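## Task

Take the tube from well A1 of source rack RA and seat it in well B2 of destination rack RB. Take the tube from well A4 of RA and seat it in well C2 of RB. Every tube not named must finish upright in its original well, though it may be moved along the way. Each rack must finish roughly at its starting spot and flat on the bench mat, though it may be moved along the way. Anything that stays right only because the robot is holding it does not count. Release everything and move clear; touching DONE or its housing still counts as clear. Then press DONE, which ends the job when it goes down. Do not press DONE if any required change is still wrong, because that is worse than not pressing it.

## Robot and tools

SETUP. Two simulated arms, left_arm and right_arm, each have six joints and a two-finger gripper. RA is the grey source rack and RB the white destination rack. Neither is fastened down. At the start, row A of each rack is the row closest to the arm bases. Column 1 is on the left for someone standing between the bases. Either arm may be used, and the idle one may be parked out of the way. A DONE button has a lamp above it; keep pushing until the lamp comes on. Loose objects may occasionally get a brief external shove.

FRAME. All positions share one scene frame, in metres. The origin sits on the table top midway between the arms. +z is up, +x points out across the table, and left_arm is on the +y side. The arm names say nothing about sides of a camera image. The fingers point along the gripper's +z axis and close along its y axis. end_effector_position is the point between the pads, about 1 cm behind the fingertips. Printed hand positions can be off from the true ones, especially when the arm is stretched far.

execute_actions. Argument actions is a list holding one item or nothing.
- Empty list: sends no command and just reports the state.
- Move: {"rows": [[...]], "steps": N}, with N from 1 to 15 (default 15). One control step is 1/30 s. Each row is used for one step; if there are fewer rows than steps, the final row repeats.
- Wait: {"steps": N} with no rows, N up to 300. It returns once N steps have passed since the previous result, and time you spend thinking counts toward them.
- Optional pictures (true/false) chooses whether camera images come back; by default they do.

A row is always 14 numbers, each between -1 and 1, covering both arms even if only one moves: left_arm waist, shoulder, elbow, wrist pitch, wrist yaw, wrist roll, opening, then the same seven for right_arm.
The six joint numbers are offsets, not poses. They are measured from the joint angles in the latest result that printed them. Before any such result exists in the scene, and for the second and later calls in a single reply, they are measured from where the arm is when the action begins. They are never relative to the previous row. The scale for 1.0 is 1.264 rad for waist, 1.32 shoulder, 1.276 elbow, 1.83 wrist pitch, 1.686 wrist yaw and 2.022 wrist roll. Joint ranges in rad: waist -2.880 to 2.880, shoulder 0.000 to 3.142, elbow 0.000 to 3.019, wrist pitch -1.693 to 1.571, wrist yaw -1.571 to 1.571, wrist roll -2.094 to 2.094. Real ends may differ by up to 0.019 rad either way. If an offset would push a joint outward more than 0.019 rad past its range, the whole call is refused and nothing moves. Targets beyond the real end are clipped there and the result may say "joint sent to its limit", possibly referring to an earlier action; silence does not prove there is more room.
The opening number is absolute, not an offset: +1 fully open, -1 closed.

HOLDING STILL. Sending zeros drives joints back to the reference angles and can let an arm droop a little each time. To hold a pose, in a reply's first call send the offsets that reach the desired angles, use zeros in later calls of that reply, and push the target further when a joint still falls short. Zeros are not a wait.

SPEED. Each joint's target is kept within a lead of its measured angle: 0.264 rad waist, 0.32 shoulder, 0.276 elbow, 0.33 wrist pitch, 0.186 wrist yaw, 0.522 wrist roll. If the targets would put the gripper over 70 mm from where it is measured, all are scaled back. Large moves therefore take several steps. Arms keep chasing the last target while you think or wait, until everything has nearly stopped or a step is HELD. A move of only a few mm may not shift the hand at all.

GRIPPING. grip_measured reports finger opening on the same scale you command. Per-gripper offsets of about 1 mm apply. To hold something, keep commanding an opening below grip_measured: about 0.03 below holds firmly, less holds more gently. Finger pads push at most about 50 to 62 N, less for parts thinner than about 2 mm.

RESULTS. The state line reads left_arm: ... | right_arm: ..., giving end_effector_position (m) and end_effector_quat_wxyz. Joint positions and Joint velocities give one block per arm, joints in column order (rad, rad/s), then pad gap (m, m/s; 0.094 m is fully open). Joint torques follow the same joint order; they carry offsets, scale errors and noise and are nonzero in free air. "joint command not followed" means the clearance check altered or blocked some joint targets; the rest of the row still ran. HELD marks steps where your row was partly or wholly not sent. MOTOR HOT appears from 85 °C; at 100 °C the arm drops everything and falls, reported as OVER-TEMPERATURE FAULT. Holding loads heats motors.

zoom_image: camera (cam_high, cam_low, cam_left_wrist or cam_right_wrist) and region [x0, y0, x1, y1] in pixels of that camera's latest image, origin top-left, at most 504 by 504. Image sizes: cam_high and cam_low 896x504, wrist cameras 616x616 fisheye.

finished_scene: scene, the number of the current scene. It ends that scene for good, reports whether the task succeeded, and gives the next task. Replying with no tool call ends everything.

AVOID. Never let anything leave the table; that ends the scene. Keep the arms from colliding or pressing on each other. Avoid drops, slips, slams and hard pushes on tubes or racks, and do not tip the loose racks.

Each tool is called after "Call:" as a command line: name --argument value for each argument, lists and objects as JSON in quotes; but a table of rows of numbers goes row by row, as --pt "numbers of a row", without its own name.

## Session

Call:
execute_actions --actions '[]'

Scene clock: 0.00 s of 13600.00 s.
left_arm: end_effector_position=(+0.5260, +0.6084, +0.3266) grip_measured=+1.000 end_effector_quat_wxyz=(+0.261, -0.077, +0.798, +0.537) | right_arm: end_effector_position=(+0.5298, -0.3779, +0.5005) grip_measured=+1.000 end_effector_quat_wxyz=(+0.714, +0.042, +0.698, -0.045)
Joint positions: left_arm=[ 0.262  1.576  1.302 -0.138 -0.772  0.727  0.094] | right_arm=[ 0.015  1.043  1.051  0.015 -0.012 -0.003  0.094]
Joint velocities: left_arm=[-0.005 -0.024  0.007  0.012 -0.022 -0.007  0.   ] | right_arm=[-0.005 -0.005  0.007  0.002  0.022 -0.051  0.   ]
Joint torques (N m, as the arm reports them, + toward a larger angle): no reading
Motor temperatures (°C, as the motors report them): left_arm=[18 17 17 20 18 19] | right_arm=[16 18 18 19 18 18]

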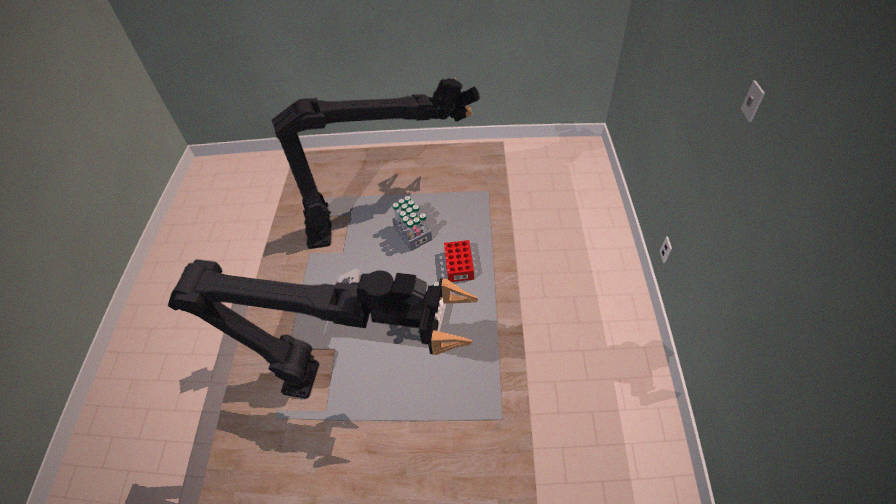

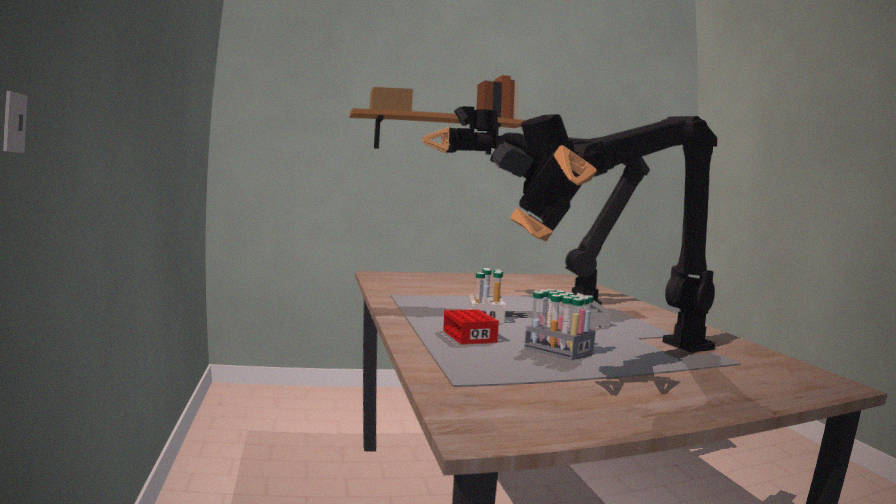

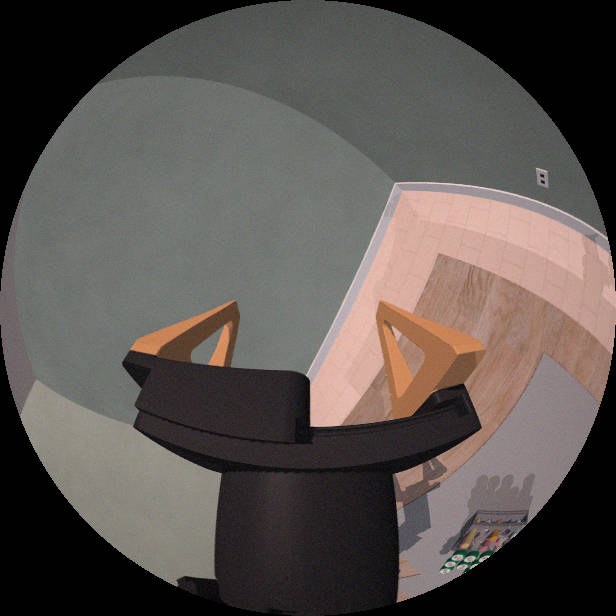

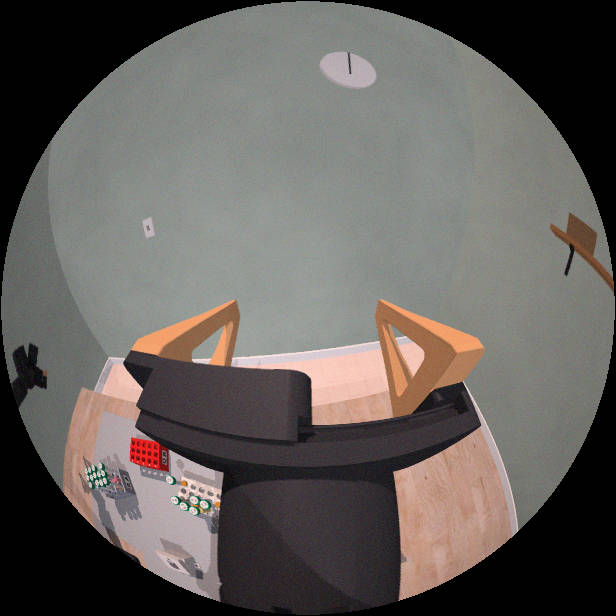

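Call:
execute_actions --actions '[{"rows":[[0,0,0,0,0.458,-0.36,1,-0.5,0,0,0,0,0,1]]}]' --pictures false

Call:
execute_actions --actions '[{"steps":60}]'

Call:
execute_actions --actions '[{"rows":[[0,0,0,-0.5,0,0,1,0,0,0,-0.6,0,0,1]]}]' --pictures false

Call:
execute_actions --actions '[{"steps":50}]' --pictures false

Call:
execute_actions --actions '[{"rows":[[0,0,0.3,0,0,0,1,0,0.3,0,0,0,0,1]]}]' --pictures false

Call:
execute_actions --actions '[{"steps":50}]'

Scene clock: 15.37 s of 13600.00 s.
left_arm: end_effector_position=(+0.6128, +0.5154, +0.3046) grip_measured=+1.000 end_effector_quat_wxyz=(+0.532, -0.151, +0.824, +0.120) | right_arm: end_effector_position=(+0.3791, -0.6798, +0.4919) grip_measured=+1.000 end_effector_quat_wxyz=(+0.655, +0.270, +0.650, -0.274)
Joint positions: left_arm=[ 0.262  1.576  1.298 -0.138 -0.003  0.04   0.094] | right_arm=[-0.647  1.043  1.038  0.015 -0.007 -0.003  0.094]
Joint velocities: left_arm=[-0.005 -0.005  0.022 -0.007  0.051 -0.168  0.   ] | right_arm=[-0.366 -0.005  0.002 -0.002 -0.051  0.022  0.   ]
Joint torques (N m, as the arm reports them, + toward a larger angle): left_arm=[ -0.04 -13.89   9.34   2.03  -0.04  -0.11] | right_arm=[ 5.21 -6.   10.68  1.65 -0.24 -0.08]
Motor temperatures (°C, as the motors report them): left_arm=[18 18 19 20 18 19] | right_arm=[16 18 23 20 18 18]
Steps of this call (steps 1 to 90: nothing new was sent; then 11.87 s passed at rest; steps 91 to 105: all 15 steps of this action). Readings (joint positions):
91: left_arm=[0.264 1.576 1.301 -0.138 -0.679 0.642] | right_arm=[0.004 1.043 1.050 0.015 -0.017 -0.003]
92: left_arm=[0.265 1.576 1.301 -0.138 -0.575 0.542] | right_arm=[-0.022 1.043 1.049 0.015 -0.018 -0.003]
94: left_arm=[0.265 1.576 1.298 -0.138 -0.367 0.356] | right_arm=[-0.107 1.043 1.045 0.015 -0.018 -0.003]
98: left_arm=[0.264 1.576 1.298 -0.138 -0.026 0.151] | right_arm=[-0.322 1.043 1.039 0.015 -0.018 -0.003]
105: the state above

Scene clock: 17.37 s of 13600.00 s.
left_arm: end_effector_position=(+0.6128, +0.5154, +0.3046) grip_measured=+1.000 end_effector_quat_wxyz=(+0.534, -0.163, +0.822, +0.112) | right_arm: end_effector_position=(+0.3872, -0.6717, +0.4919) grip_measured=+1.000 end_effector_quat_wxyz=(+0.659, +0.262, +0.653, -0.266)
Joint positions: left_arm=[ 0.262  1.576  1.298 -0.138 -0.003  0.01   0.094] | right_arm=[-0.625  1.043  1.038  0.015 -0.009 -0.003  0.094]
Joint velocities: left_arm=[-0.005 -0.024 -0.022 -0.002  0.051  0.022  0.   ] | right_arm=[ 0.015  0.005 -0.017  0.022  0.051 -0.007  0.   ]
Joint torques (N m, as the arm reports them, + toward a larger angle): left_arm=[ -0.57 -14.41   9.52   2.15  -0.05  -0.12] | right_arm=[ 2.31 -5.95 10.73  1.68 -0.11 -0.1 ]
Motor temperatures (°C, as the motors report them): left_arm=[18 18 19 20 18 19] | right_arm=[16 18 23 20 18 18]
Steps of this call (steps 1 to 30: the robot went on to your last target; steps 31 to 60: nothing new was sent). Readings (joint positions):
1: left_arm=[0.262 1.576 1.298 -0.138 -0.003 0.034] | right_arm=[-0.653 1.043 1.038 0.015 -0.007 -0.003]
2: left_arm=[0.262 1.576 1.298 -0.138 -0.003 0.029] | right_arm=[-0.652 1.043 1.038 0.015 -0.008 -0.003]
4: left_arm=[0.262 1.576 1.298 -0.138 -0.003 0.022] | right_arm=[-0.641 1.043 1.038 0.015 -0.008 -0.003]
8: left_arm=[0.262 1.576 1.298 -0.138 -0.003 0.015] | right_arm=[-0.626 1.043 1.038 0.015 -0.009 -0.003]
60: the state above
All arms were judged still, so your last target was given up. Only a new action makes them travel on or press farther. Fingers that are still opening or closing keep moving.

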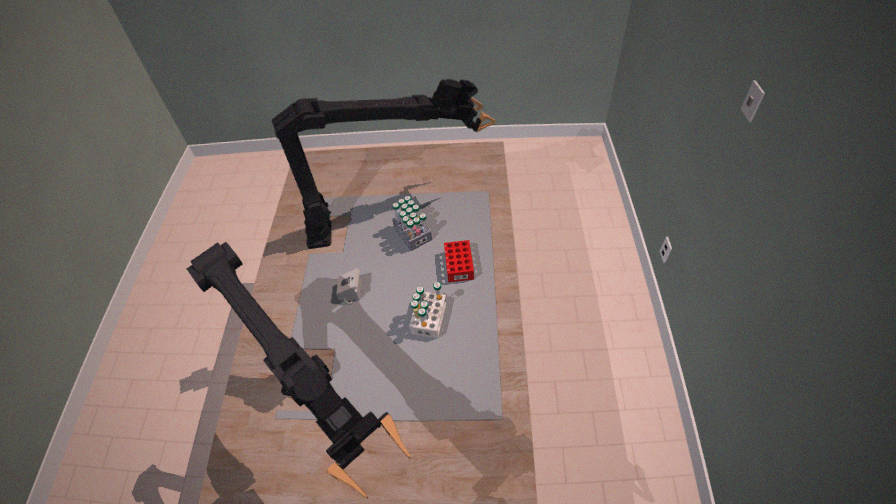

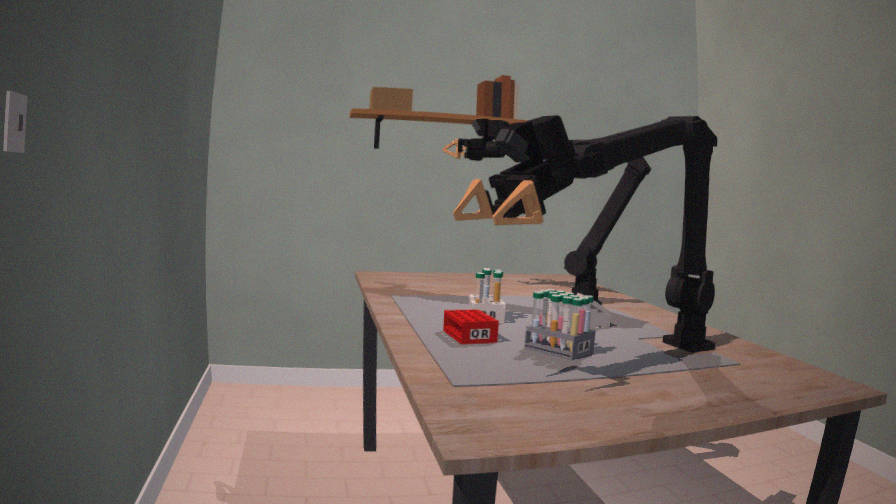

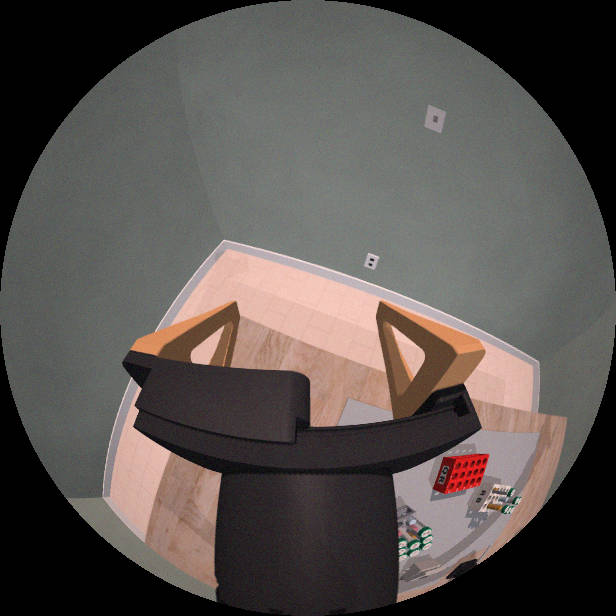

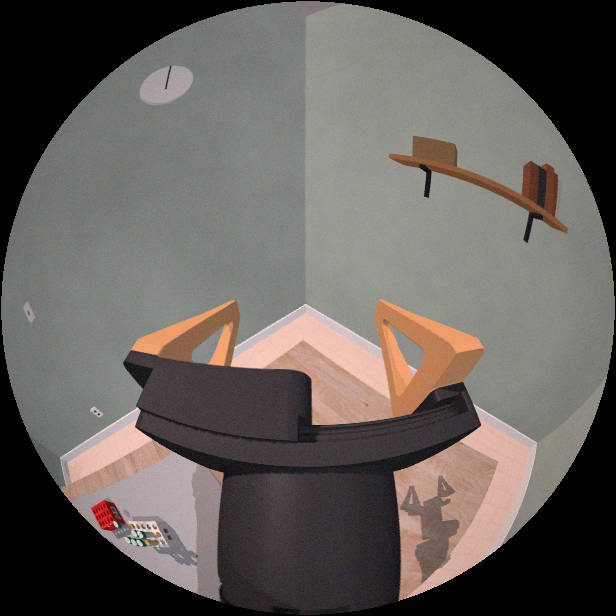

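Scene clock: 17.87 s of 13600.00 s.
left_arm: end_effector_position=(+0.4562, +0.4494, +0.1572) grip_measured=+1.000 end_effector_quat_wxyz=(+0.115, -0.192, +0.974, +0.026) | right_arm: end_effector_position=(+0.2907, -0.5773, +0.2609) grip_measured=+1.000 end_effector_quat_wxyz=(+0.218, +0.365, +0.901, -0.085)
Joint positions: left_arm=[ 0.262  1.575  1.275 -1.034 -0.003  0.01   0.094] | right_arm=[-0.625  1.041  1.01  -1.067 -0.009 -0.003  0.094]
Joint velocities: left_arm=[-0.015  0.005 -0.022 -0.012 -0.037 -0.007  0.   ] | right_arm=[-0.015 -0.005  0.002 -0.037  0.051 -0.007  0.   ]
Joint torques (N m, as the arm reports them, + toward a larger angle): left_arm=[ -0.5  -13.29   9.97   0.16  -0.16   0.02] | right_arm=[ 1.88 -5.2  11.03  0.41 -0.04 -0.18]
Motor temperatures (°C, as the motors report them): left_arm=[18 18 19 20 18 19] | right_arm=[16 18 23 20 18 18]
Steps of this call (steps 1 to 15: all 15 steps of this action). Readings (joint positions):
1: left_arm=[0.262 1.575 1.302 -0.201 -0.003 0.010] | right_arm=[-0.625 1.042 1.042 -0.051 -0.009 -0.003]
2: left_arm=[0.262 1.570 1.305 -0.304 -0.003 0.010] | right_arm=[-0.625 1.037 1.046 -0.156 -0.009 -0.003]
4: left_arm=[0.262 1.568 1.304 -0.517 -0.003 0.010] | right_arm=[-0.625 1.034 1.042 -0.372 -0.009 -0.003]
8: left_arm=[0.262 1.572 1.289 -0.923 -0.003 0.010] | right_arm=[-0.625 1.039 1.026 -0.812 -0.009 -0.003]
15: the state above

Scene clock: 19.53 s of 13600.00 s.
left_arm: end_effector_position=(+0.4562, +0.4494, +0.1572) grip_measured=+1.000 end_effector_quat_wxyz=(+0.115, -0.192, +0.974, +0.026) | right_arm: end_effector_position=(+0.2903, -0.5769, +0.2606) grip_measured=+1.000 end_effector_quat_wxyz=(+0.217, +0.365, +0.901, -0.084)
Joint positions: left_arm=[ 0.262  1.575  1.275 -1.034 -0.003  0.01   0.094] | right_arm=[-0.625  1.041  1.01  -1.069 -0.009 -0.003  0.094]
Joint velocities: left_arm=[-0.015 -0.005  0.007 -0.017 -0.037 -0.007  0.   ] | right_arm=[-0.024  0.005 -0.002  0.012  0.007  0.066  0.   ]
Joint torques (N m, as the arm reports them, + toward a larger angle): left_arm=[ -0.92 -12.65   9.93   0.23  -0.16   0.02] | right_arm=[ 0.92 -4.82 11.19  0.39 -0.03 -0.04]
Motor temperatures (°C, as the motors report them): left_arm=[18 18 19 20 18 19] | right_arm=[16 18 23 20 18 18]
Steps of this call (steps 1 to 15: the robot went on to your last target; steps 16 to 50: nothing new was sent). Readings (joint positions):
1: left_arm=[0.262 1.575 1.275 -1.034 -0.003 0.010] | right_arm=[-0.625 1.041 1.010 -1.068 -0.009 -0.003]
2: left_arm=[0.262 1.575 1.275 -1.034 -0.003 0.010] | right_arm=[-0.625 1.041 1.010 -1.069 -0.009 -0.003]
4: left_arm=[0.262 1.575 1.275 -1.034 -0.003 0.010] | right_arm=[-0.625 1.041 1.010 -1.069 -0.009 -0.003]
8: left_arm=[0.262 1.575 1.275 -1.034 -0.003 0.010] | right_arm=[-0.625 1.041 1.010 -1.069 -0.009 -0.003]
50: the state above
All arms were judged still, so your last target was given up. Only a new action makes them travel on or press farther. Fingers that are still opening or closing keep moving.

Scene clock: 20.03 s of 13600.00 s.
left_arm: end_effector_position=(+0.5428, +0.4859, +0.3124) grip_measured=+1.000 end_effector_quat_wxyz=(+0.273, -0.186, +0.942, +0.058) | right_arm: end_effector_position=(+0.2957, -0.5822, +0.0801) grip_measured=+1.000 end_effector_quat_wxyz=(-0.004, +0.377, +0.926, +0.006)
Joint positions: left_arm=[ 0.262  1.583  1.613 -1.035 -0.003  0.01   0.094] | right_arm=[-0.625  1.492  0.98  -1.069 -0.009 -0.003  0.094]
Joint velocities: left_arm=[-0.015 -0.073  0.266 -0.007  0.022  0.051  0.   ] | right_arm=[ 0.005 -0.249  0.002  0.012  0.066 -0.022  0.   ]
Joint torques (N m, as the arm reports them, + toward a larger angle): left_arm=[ -0.56 -14.83  11.17   1.36  -0.18   0.01] | right_arm=[  1.9  -12.28   9.65   0.07  -0.03  -0.1 ]
Motor temperatures (°C, as the motors report them): left_arm=[18 18 20 20 18 19] | right_arm=[16 18 23 20 18 18]
Steps of this call (steps 1 to 15: all 15 steps of this action). Readings (joint positions):
1: left_arm=[0.262 1.575 1.282 -1.035 -0.003 0.010] | right_arm=[-0.625 1.053 1.010 -1.069 -0.009 -0.003]
2: left_arm=[0.262 1.579 1.296 -1.035 -0.003 0.010] | right_arm=[-0.625 1.076 1.013 -1.069 -0.009 -0.003]
4: left_arm=[0.262 1.585 1.340 -1.035 -0.003 0.010] | right_arm=[-0.625 1.156 1.013 -1.069 -0.009 -0.003]
8: left_arm=[0.262 1.585 1.446 -1.035 -0.003 0.010] | right_arm=[-0.625 1.381 1.012 -1.069 -0.009 -0.003]
15: the state above

Scene clock: 21.70 s of 13600.00 s.
left_arm: end_effector_position=(+0.5430, +0.4860, +0.3193) grip_measured=+1.000 end_effector_quat_wxyz=(+0.279, -0.185, +0.940, +0.059) | right_arm: end_effector_position=(+0.2969, -0.5833, +0.0945) grip_measured=+1.000 end_effector_quat_wxyz=(+0.014, +0.376, +0.926, -0.001)
Joint positions: left_arm=[ 0.262  1.577  1.62  -1.035 -0.003  0.01   0.094] | right_arm=[-0.625  1.454  0.98  -1.069 -0.009 -0.003  0.094]
Joint velocities: left_arm=[-0.024 -0.005 -0.002 -0.022 -0.037  0.066  0.   ] | right_arm=[-0.005  0.005 -0.007 -0.007 -0.066 -0.081  0.   ]
Joint torques (N m, as the arm reports them, + toward a larger angle): left_arm=[ -0.04 -14.37  11.92   1.44  -0.15   0.  ] | right_arm=[  1.6  -10.2    9.64   0.22  -0.03  -0.08]
Motor temperatures (°C, as the motors report them): left_arm=[18 18 20 20 18 19] | right_arm=[16 18 23 20 18 18]
Steps of this call (steps 1 to 30: the robot went on to your last target; steps 31 to 50: nothing new was sent). Readings (joint positions):
1: left_arm=[0.262 1.580 1.619 -1.035 -0.003 0.010] | right_arm=[-0.625 1.484 0.980 -1.069 -0.009 -0.003]
2: left_arm=[0.262 1.578 1.620 -1.035 -0.003 0.010] | right_arm=[-0.625 1.476 0.980 -1.069 -0.009 -0.003]
4: left_arm=[0.262 1.577 1.620 -1.035 -0.003 0.010] | right_arm=[-0.625 1.462 0.980 -1.069 -0.009 -0.003]
8: left_arm=[0.262 1.577 1.620 -1.035 -0.003 0.010] | right_arm=[-0.625 1.454 0.980 -1.069 -0.009 -0.003]
50: the state above
All arms were judged still, so your last target was given up. Only a new action makes them travel on or press farther. Fingers that are still opening or closing keep moving.

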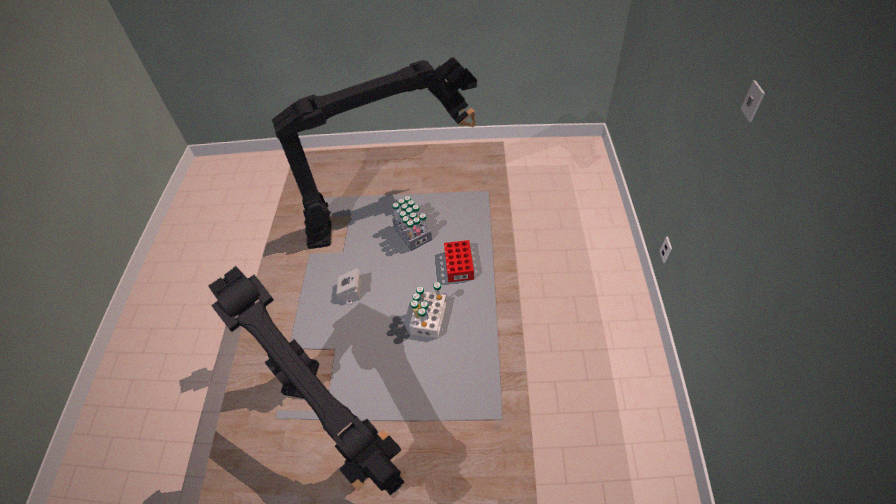

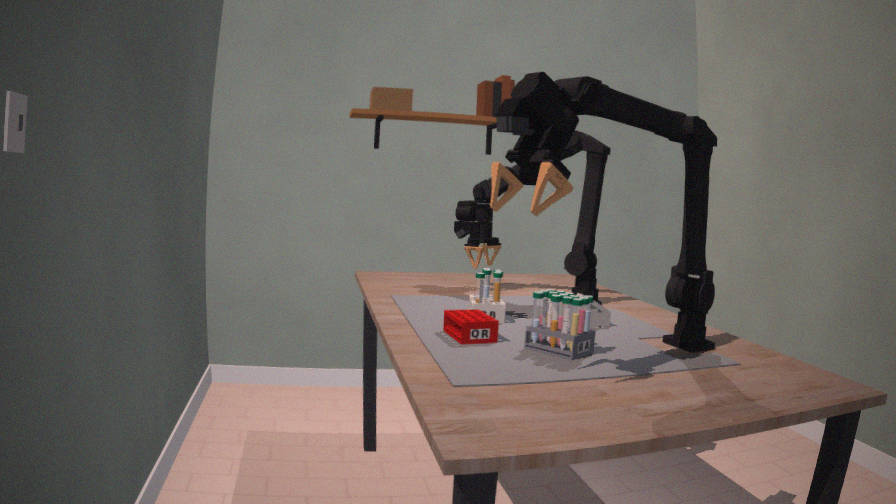

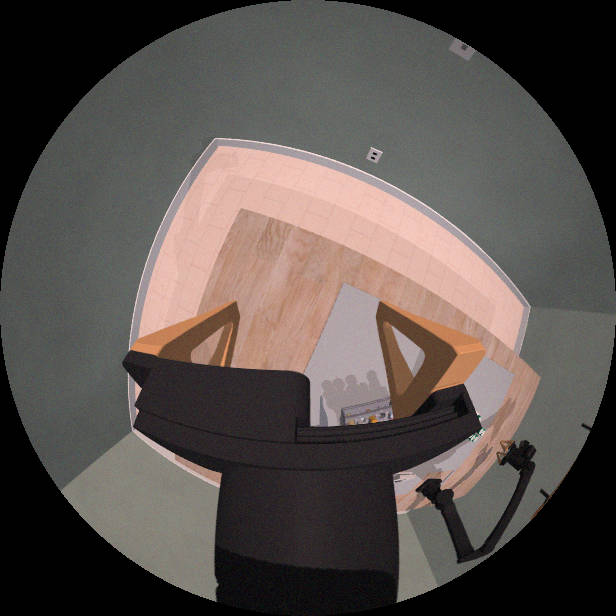

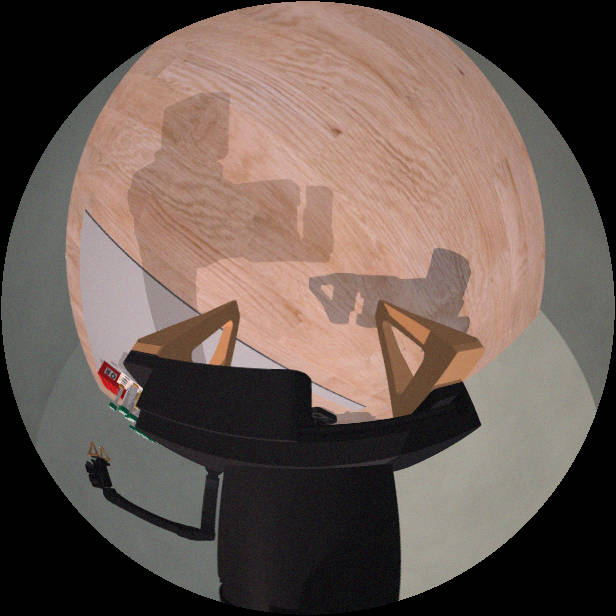

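Call:
zoom_image --camera "cam_high" --region '[320,185,500,355]'

Call:
zoom_image --camera "cam_low" --region '[430,255,630,370]'

Region (320, 185, 500, 355) of cam_high's 896x504 image, scaled by 2.800, with more detail than that image has.

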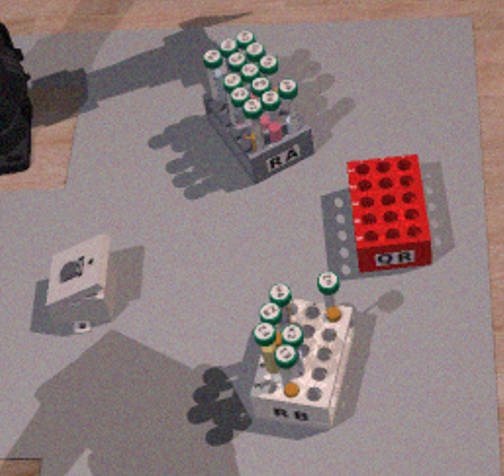

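Region (430, 255, 630, 370) of cam_low's 896x504 image, scaled by 2.520, with more detail than that image has; it fills the top 290 rows of this view, and the rest is white.

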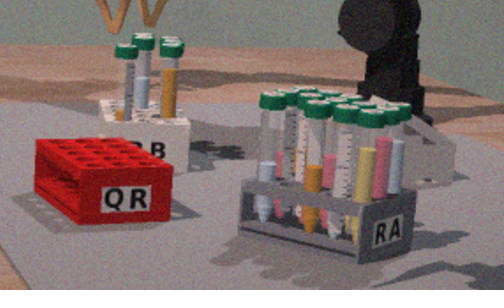

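Call:
execute_actions --actions '[{"rows":[[-0.2,-0.237,-0.36,-0.227,0,0,0,-0.3,-0.2,0,0,0,0,1]]}]' --pictures false

Call:
execute_actions --actions '[{"steps":30}]'

Scene clock: 71.27 s of 13600.00 s.
left_arm: end_effector_position=(+0.3321, +0.2959, +0.2120) grip_measured=+0.001 end_effector_quat_wxyz=(-0.007, -0.061, +0.998, +0.001) | right_arm: end_effector_position=(+0.1627, -0.6625, +0.1909) grip_measured=+1.000 end_effector_quat_wxyz=(+0.122, +0.549, +0.823, -0.079)
Joint positions: left_arm=[-0.005  1.279  1.134 -1.44  -0.002  0.01   0.047] | right_arm=[-1.029  1.172  0.962 -1.069 -0.006 -0.003  0.094]
Joint velocities: left_arm=[ 0.015 -0.161 -0.002 -0.032 -0.007 -0.007  0.001] | right_arm=[ 0.171  0.034 -0.017 -0.007 -0.007 -0.007  0.   ]
Joint torques (N m, as the arm reports them, + toward a larger angle): left_arm=[ 1.34 -8.48 10.01  0.08 -0.17  0.05] | right_arm=[ 3.08 -5.34  9.86  0.68 -0.19 -0.09]
Motor temperatures (°C, as the motors report them): left_arm=[18 19 22 20 18 19] | right_arm=[16 19 24 20 18 18]
Steps of this call (steps 1 to 90: nothing new was sent; then 46.07 s passed at rest; steps 91 to 105: all 15 steps of this action). Readings (joint positions):
91: left_arm=[0.257 1.571 1.608 -1.045 -0.005 0.010] | right_arm=[-0.634 1.446 0.978 -1.069 -0.012 -0.003]
92: left_arm=[0.249 1.554 1.581 -1.069 -0.005 0.010] | right_arm=[-0.653 1.432 0.972 -1.069 -0.012 -0.003]
94: left_arm=[0.215 1.511 1.506 -1.132 -0.005 0.010] | right_arm=[-0.721 1.385 0.963 -1.069 -0.012 -0.003]
98: left_arm=[0.115 1.412 1.331 -1.266 -0.005 0.010] | right_arm=[-0.917 1.272 0.962 -1.069 -0.012 -0.003]
105: the state above

Scene clock: 72.27 s of 13600.00 s.
left_arm: end_effector_position=(+0.3312, +0.2973, +0.2146) grip_measured=+0.001 end_effector_quat_wxyz=(-0.003, -0.063, +0.998, +0.001) | right_arm: end_effector_position=(+0.1684, -0.6604, +0.1890) grip_measured=+1.000 end_effector_quat_wxyz=(+0.121, +0.542, +0.828, -0.076)
Joint positions: left_arm=[-0.     1.271  1.134 -1.44  -0.002  0.01   0.047] | right_arm=[-1.013  1.177  0.962 -1.069 -0.006 -0.003  0.094]
Joint velocities: left_arm=[-0.005  0.005 -0.022 -0.027 -0.051 -0.022  0.   ] | right_arm=[-0.024 -0.015  0.017  0.012  0.022  0.095  0.   ]
Joint torques (N m, as the arm reports them, + toward a larger angle): left_arm=[ 1.06 -8.17 10.09  0.02 -0.17  0.04] | right_arm=[ 2.35 -5.16  9.55  0.48 -0.19 -0.05]
Motor temperatures (°C, as the motors report them): left_arm=[18 19 22 20 18 19] | right_arm=[16 19 24 20 18 18]
Steps of this call (steps 1 to 30: the robot went on to your last target). Readings (joint positions):
1: left_arm=[-0.003 1.274 1.134 -1.440 -0.002 0.010] | right_arm=[-1.024 1.174 0.962 -1.069 -0.006 -0.003]
2: left_arm=[-0.002 1.271 1.134 -1.440 -0.002 0.010] | right_arm=[-1.019 1.175 0.962 -1.069 -0.006 -0.003]
4: left_arm=[-0.001 1.271 1.134 -1.440 -0.002 0.010] | right_arm=[-1.014 1.177 0.962 -1.069 -0.006 -0.003]
8: left_arm=[-0.000 1.271 1.134 -1.440 -0.002 0.010] | right_arm=[-1.013 1.177 0.962 -1.069 -0.006 -0.003]
30: the state above
All arms were judged still, so your last target was given up. Only a new action makes them travel on or press farther. Fingers that are still opening or closing keep moving.

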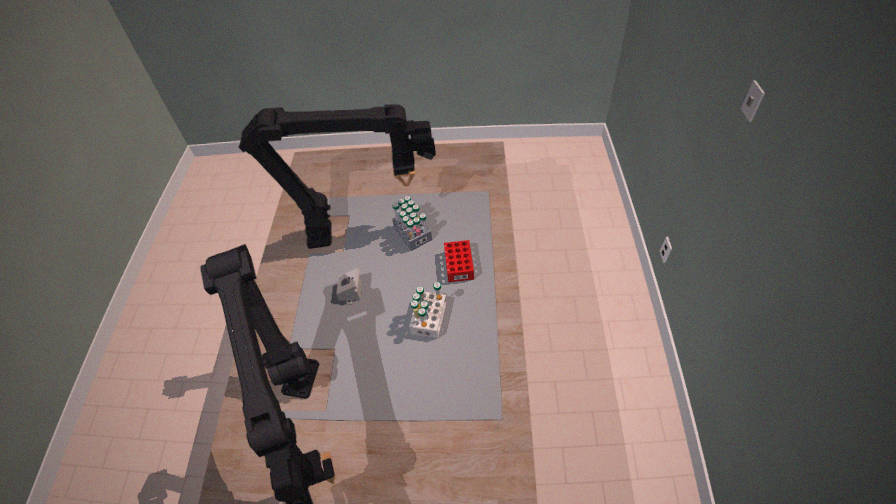

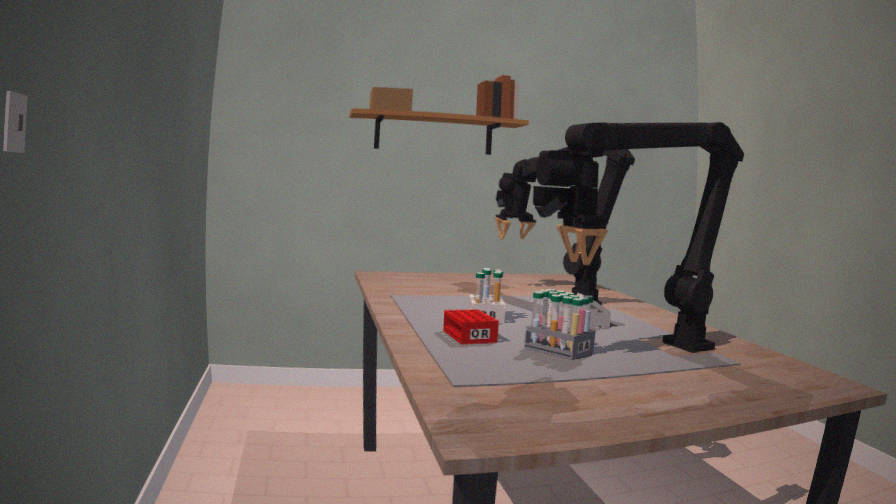

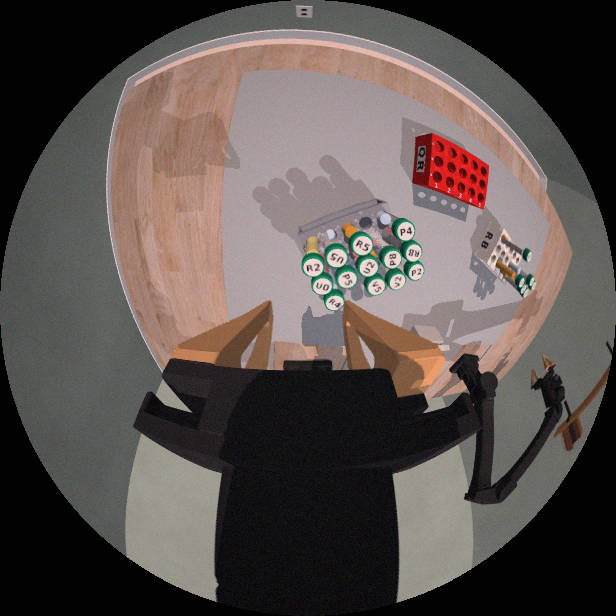

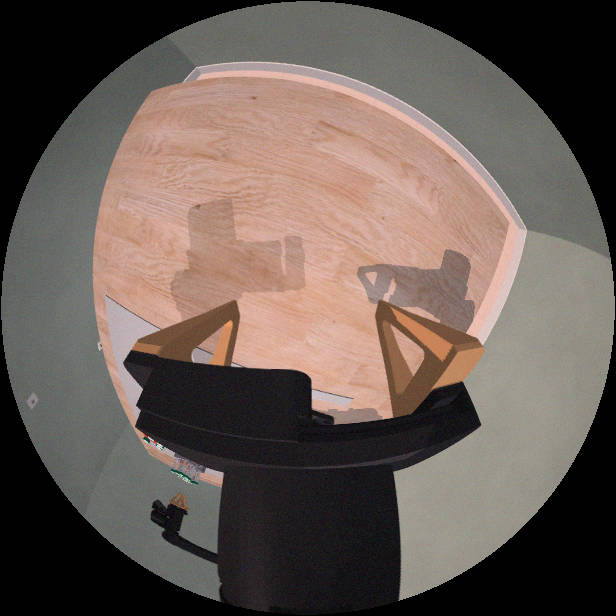

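Call:
execute_actions --actions '[{"rows":[[-0.087,-0.12,-0.175,0.049,0,-0.247,-0.2,0,0,0,0,0,0,1]]}]' --pictures false

Call:
execute_actions --actions '[{"steps":20}]'

Scene clock: 93.17 s of 13600.00 s.
left_arm: end_effector_position=(+0.2621, +0.2549, +0.1659) grip_measured=-0.198 end_effector_quat_wxyz=(-0.015, -0.237, +0.971, +0.004) | right_arm: end_effector_position=(+0.1675, -0.6583, +0.1858) grip_measured=+1.000 end_effector_quat_wxyz=(+0.118, +0.542, +0.828, -0.074)
Joint positions: left_arm=[-0.117  1.115  0.88  -1.368 -0.002 -0.46   0.038] | right_arm=[-1.013  1.177  0.955 -1.069 -0.006 -0.003  0.094]
Joint velocities: left_arm=[-0.005 -0.005  0.002 -0.007 -0.051 -0.095 -0.001] | right_arm=[ 0.005 -0.005 -0.007  0.012 -0.081 -0.037  0.   ]
Joint torques (N m, as the arm reports them, + toward a larger angle): left_arm=[ 0.49 -5.31 10.28  1.13 -0.21 -0.11] | right_arm=[ 1.35 -6.18  8.85  0.71 -0.09 -0.11]
Motor temperatures (°C, as the motors report them): left_arm=[18 18 22 20 18 19] | right_arm=[16 19 24 20 18 18]
Steps of this call (steps 1 to 90: nothing new was sent; then 17.40 s passed at rest; steps 91 to 105: all 15 steps of this action). Readings (joint positions):
91: left_arm=[-0.008 1.259 1.109 -1.417 -0.005 -0.063] | right_arm=[-1.013 1.177 0.962 -1.069 -0.006 -0.003]
92: left_arm=[-0.026 1.229 1.057 -1.385 -0.005 -0.143] | right_arm=[-1.013 1.177 0.960 -1.069 -0.006 -0.003]
94: left_arm=[-0.078 1.163 0.944 -1.370 -0.004 -0.264] | right_arm=[-1.013 1.177 0.957 -1.069 -0.006 -0.003]
98: left_arm=[-0.118 1.115 0.879 -1.370 -0.002 -0.391] | right_arm=[-1.013 1.177 0.955 -1.069 -0.006 -0.003]
105: the state above

Scene clock: 93.83 s of 13600.00 s.
left_arm: end_effector_position=(+0.2621, +0.2549, +0.1659) grip_measured=-0.198 end_effector_quat_wxyz=(-0.015, -0.246, +0.969, +0.004) | right_arm: end_effector_position=(+0.1675, -0.6583, +0.1858) grip_measured=+1.000 end_effector_quat_wxyz=(+0.118, +0.542, +0.828, -0.074)
Joint positions: left_arm=[-0.117  1.115  0.88  -1.368 -0.002 -0.478  0.038] | right_arm=[-1.013  1.177  0.955 -1.069 -0.006 -0.003  0.094]
Joint velocities: left_arm=[-0.015 -0.005  0.012  0.022 -0.037  0.066  0.   ] | right_arm=[ 0.005 -0.015  0.017 -0.017  0.022 -0.051  0.   ]
Joint torques (N m, as the arm reports them, + toward a larger angle): left_arm=[ 0.5  -5.11 10.06  1.08 -0.21 -0.08] | right_arm=[ 1.91 -6.16  8.93  0.48  0.04 -0.09]
Motor temperatures (°C, as the motors report them): left_arm=[18 18 22 20 18 19] | right_arm=[16 19 24 20 18 18]
Steps of this call (steps 1 to 20: the robot went on to your last target). Readings (joint positions):
1: left_arm=[-0.117 1.115 0.880 -1.368 -0.002 -0.464] | right_arm=[-1.013 1.177 0.955 -1.069 -0.006 -0.003]
2: left_arm=[-0.117 1.115 0.880 -1.368 -0.002 -0.467] | right_arm=[-1.013 1.177 0.955 -1.069 -0.006 -0.003]
4: left_arm=[-0.117 1.115 0.880 -1.368 -0.002 -0.471] | right_arm=[-1.013 1.177 0.955 -1.069 -0.006 -0.003]
8: left_arm=[-0.117 1.115 0.880 -1.368 -0.002 -0.475] | right_arm=[-1.013 1.177 0.955 -1.069 -0.006 -0.003]
20: the state above

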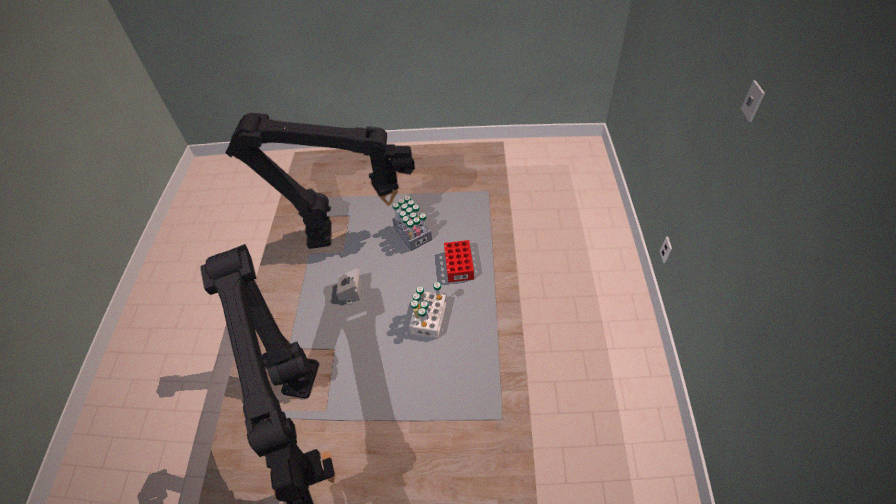

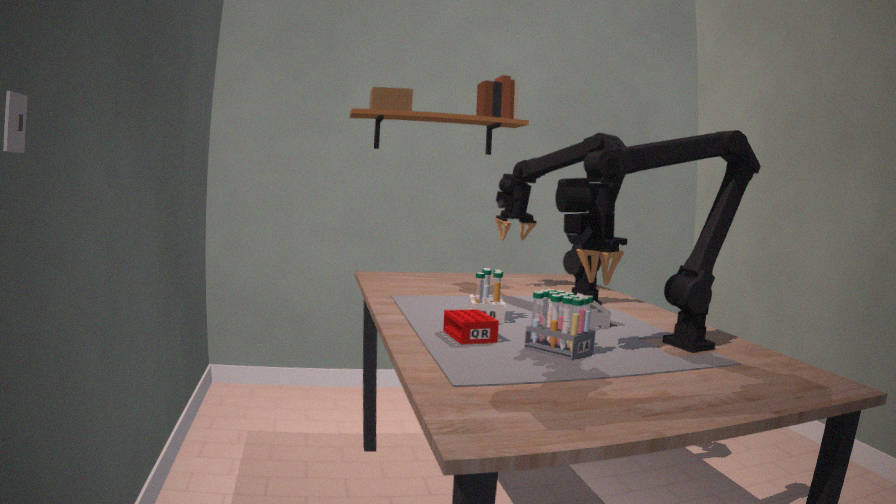

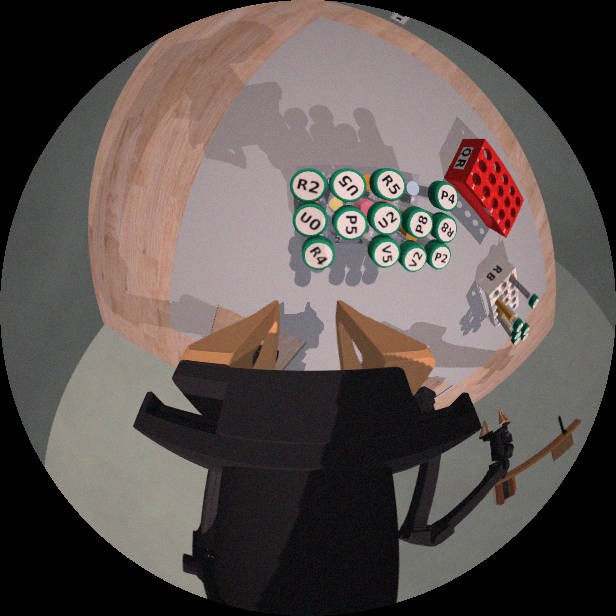

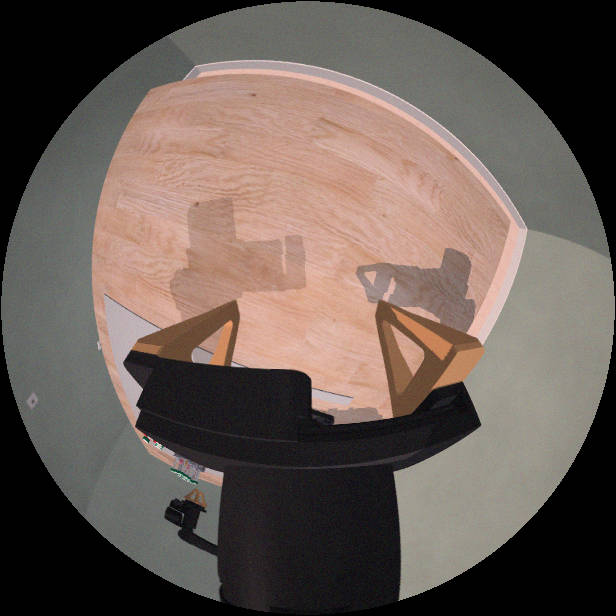

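Call:
execute_actions --actions '[{"rows":[[0.018,0.054,0.022,0.065,0,0,-0.3,0,0,0.02,0,0,0,1]]}]'

Scene clock: 105.97 s of 13600.00 s.
left_arm: end_effector_position=(+0.2882, +0.2595, +0.1448) grip_measured=-0.298 end_effector_quat_wxyz=(-0.004, -0.253, +0.968, +0.002) | right_arm: end_effector_position=(+0.1675, -0.6583, +0.1858) grip_measured=+1.000 end_effector_quat_wxyz=(+0.118, +0.542, +0.828, -0.074)
Joint positions: left_arm=[-0.104  1.19   0.88  -1.269 -0.002 -0.478  0.033] | right_arm=[-1.013  1.177  0.955 -1.069 -0.006 -0.003  0.094]
Joint velocities: left_arm=[ 0.005 -0.015  0.002 -0.007  0.037 -0.022  0.001] | right_arm=[-0.005  0.005  0.002  0.007  0.022 -0.007  0.   ]
Joint torques (N m, as the arm reports them, + toward a larger angle): left_arm=[ 0.31 -5.98  9.81  1.23 -0.21  0.02] | right_arm=[ 1.54 -5.85 10.41  0.49 -0.08 -0.09]
Motor temperatures (°C, as the motors report them): left_arm=[18 18 22 20 18 19] | right_arm=[16 19 24 20 18 18]
Steps of this call (steps 1 to 15: the robot went on to your last target; steps 16 to 90: nothing new was sent; then 8.63 s passed at rest; steps 91 to 105: all 15 steps of this action). Readings (joint positions):
91: left_arm=[-0.116 1.118 0.880 -1.352 -0.002 -0.478] | right_arm=[-1.013 1.177 0.955 -1.069 -0.006 -0.003]
92: left_arm=[-0.114 1.127 0.880 -1.324 -0.002 -0.478] | right_arm=[-1.013 1.177 0.955 -1.069 -0.006 -0.003]
94: left_arm=[-0.108 1.153 0.880 -1.285 -0.002 -0.478] | right_arm=[-1.013 1.177 0.955 -1.069 -0.006 -0.003]
98: left_arm=[-0.104 1.189 0.880 -1.269 -0.002 -0.478] | right_arm=[-1.013 1.177 0.955 -1.069 -0.006 -0.003]
105: the state above

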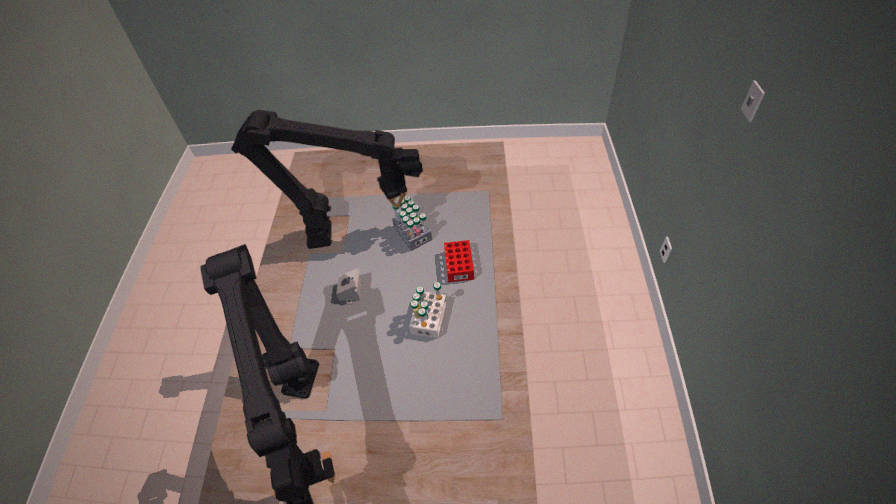

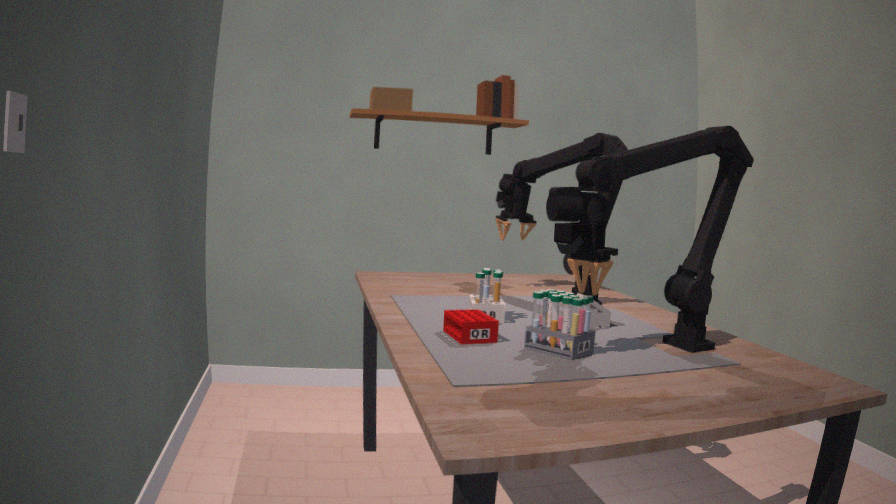

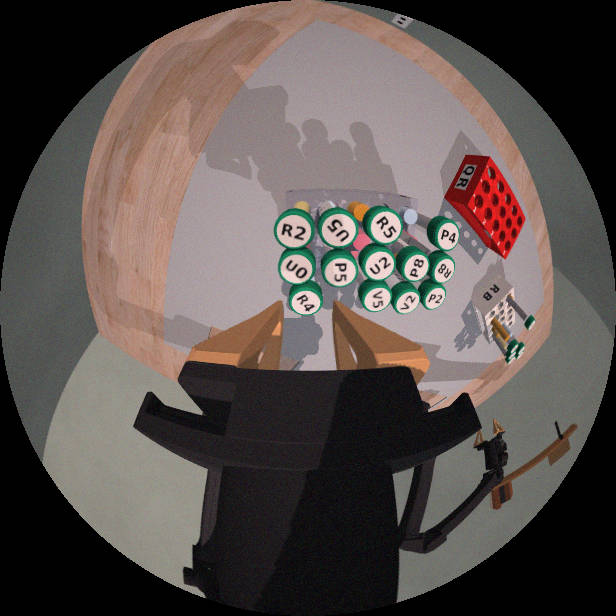

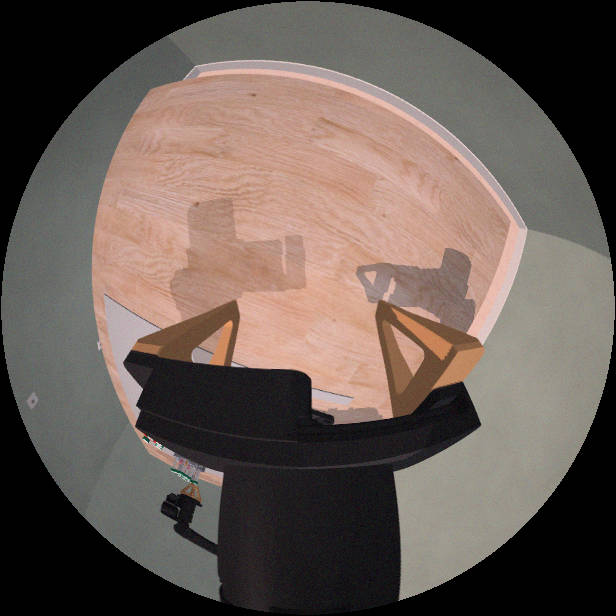

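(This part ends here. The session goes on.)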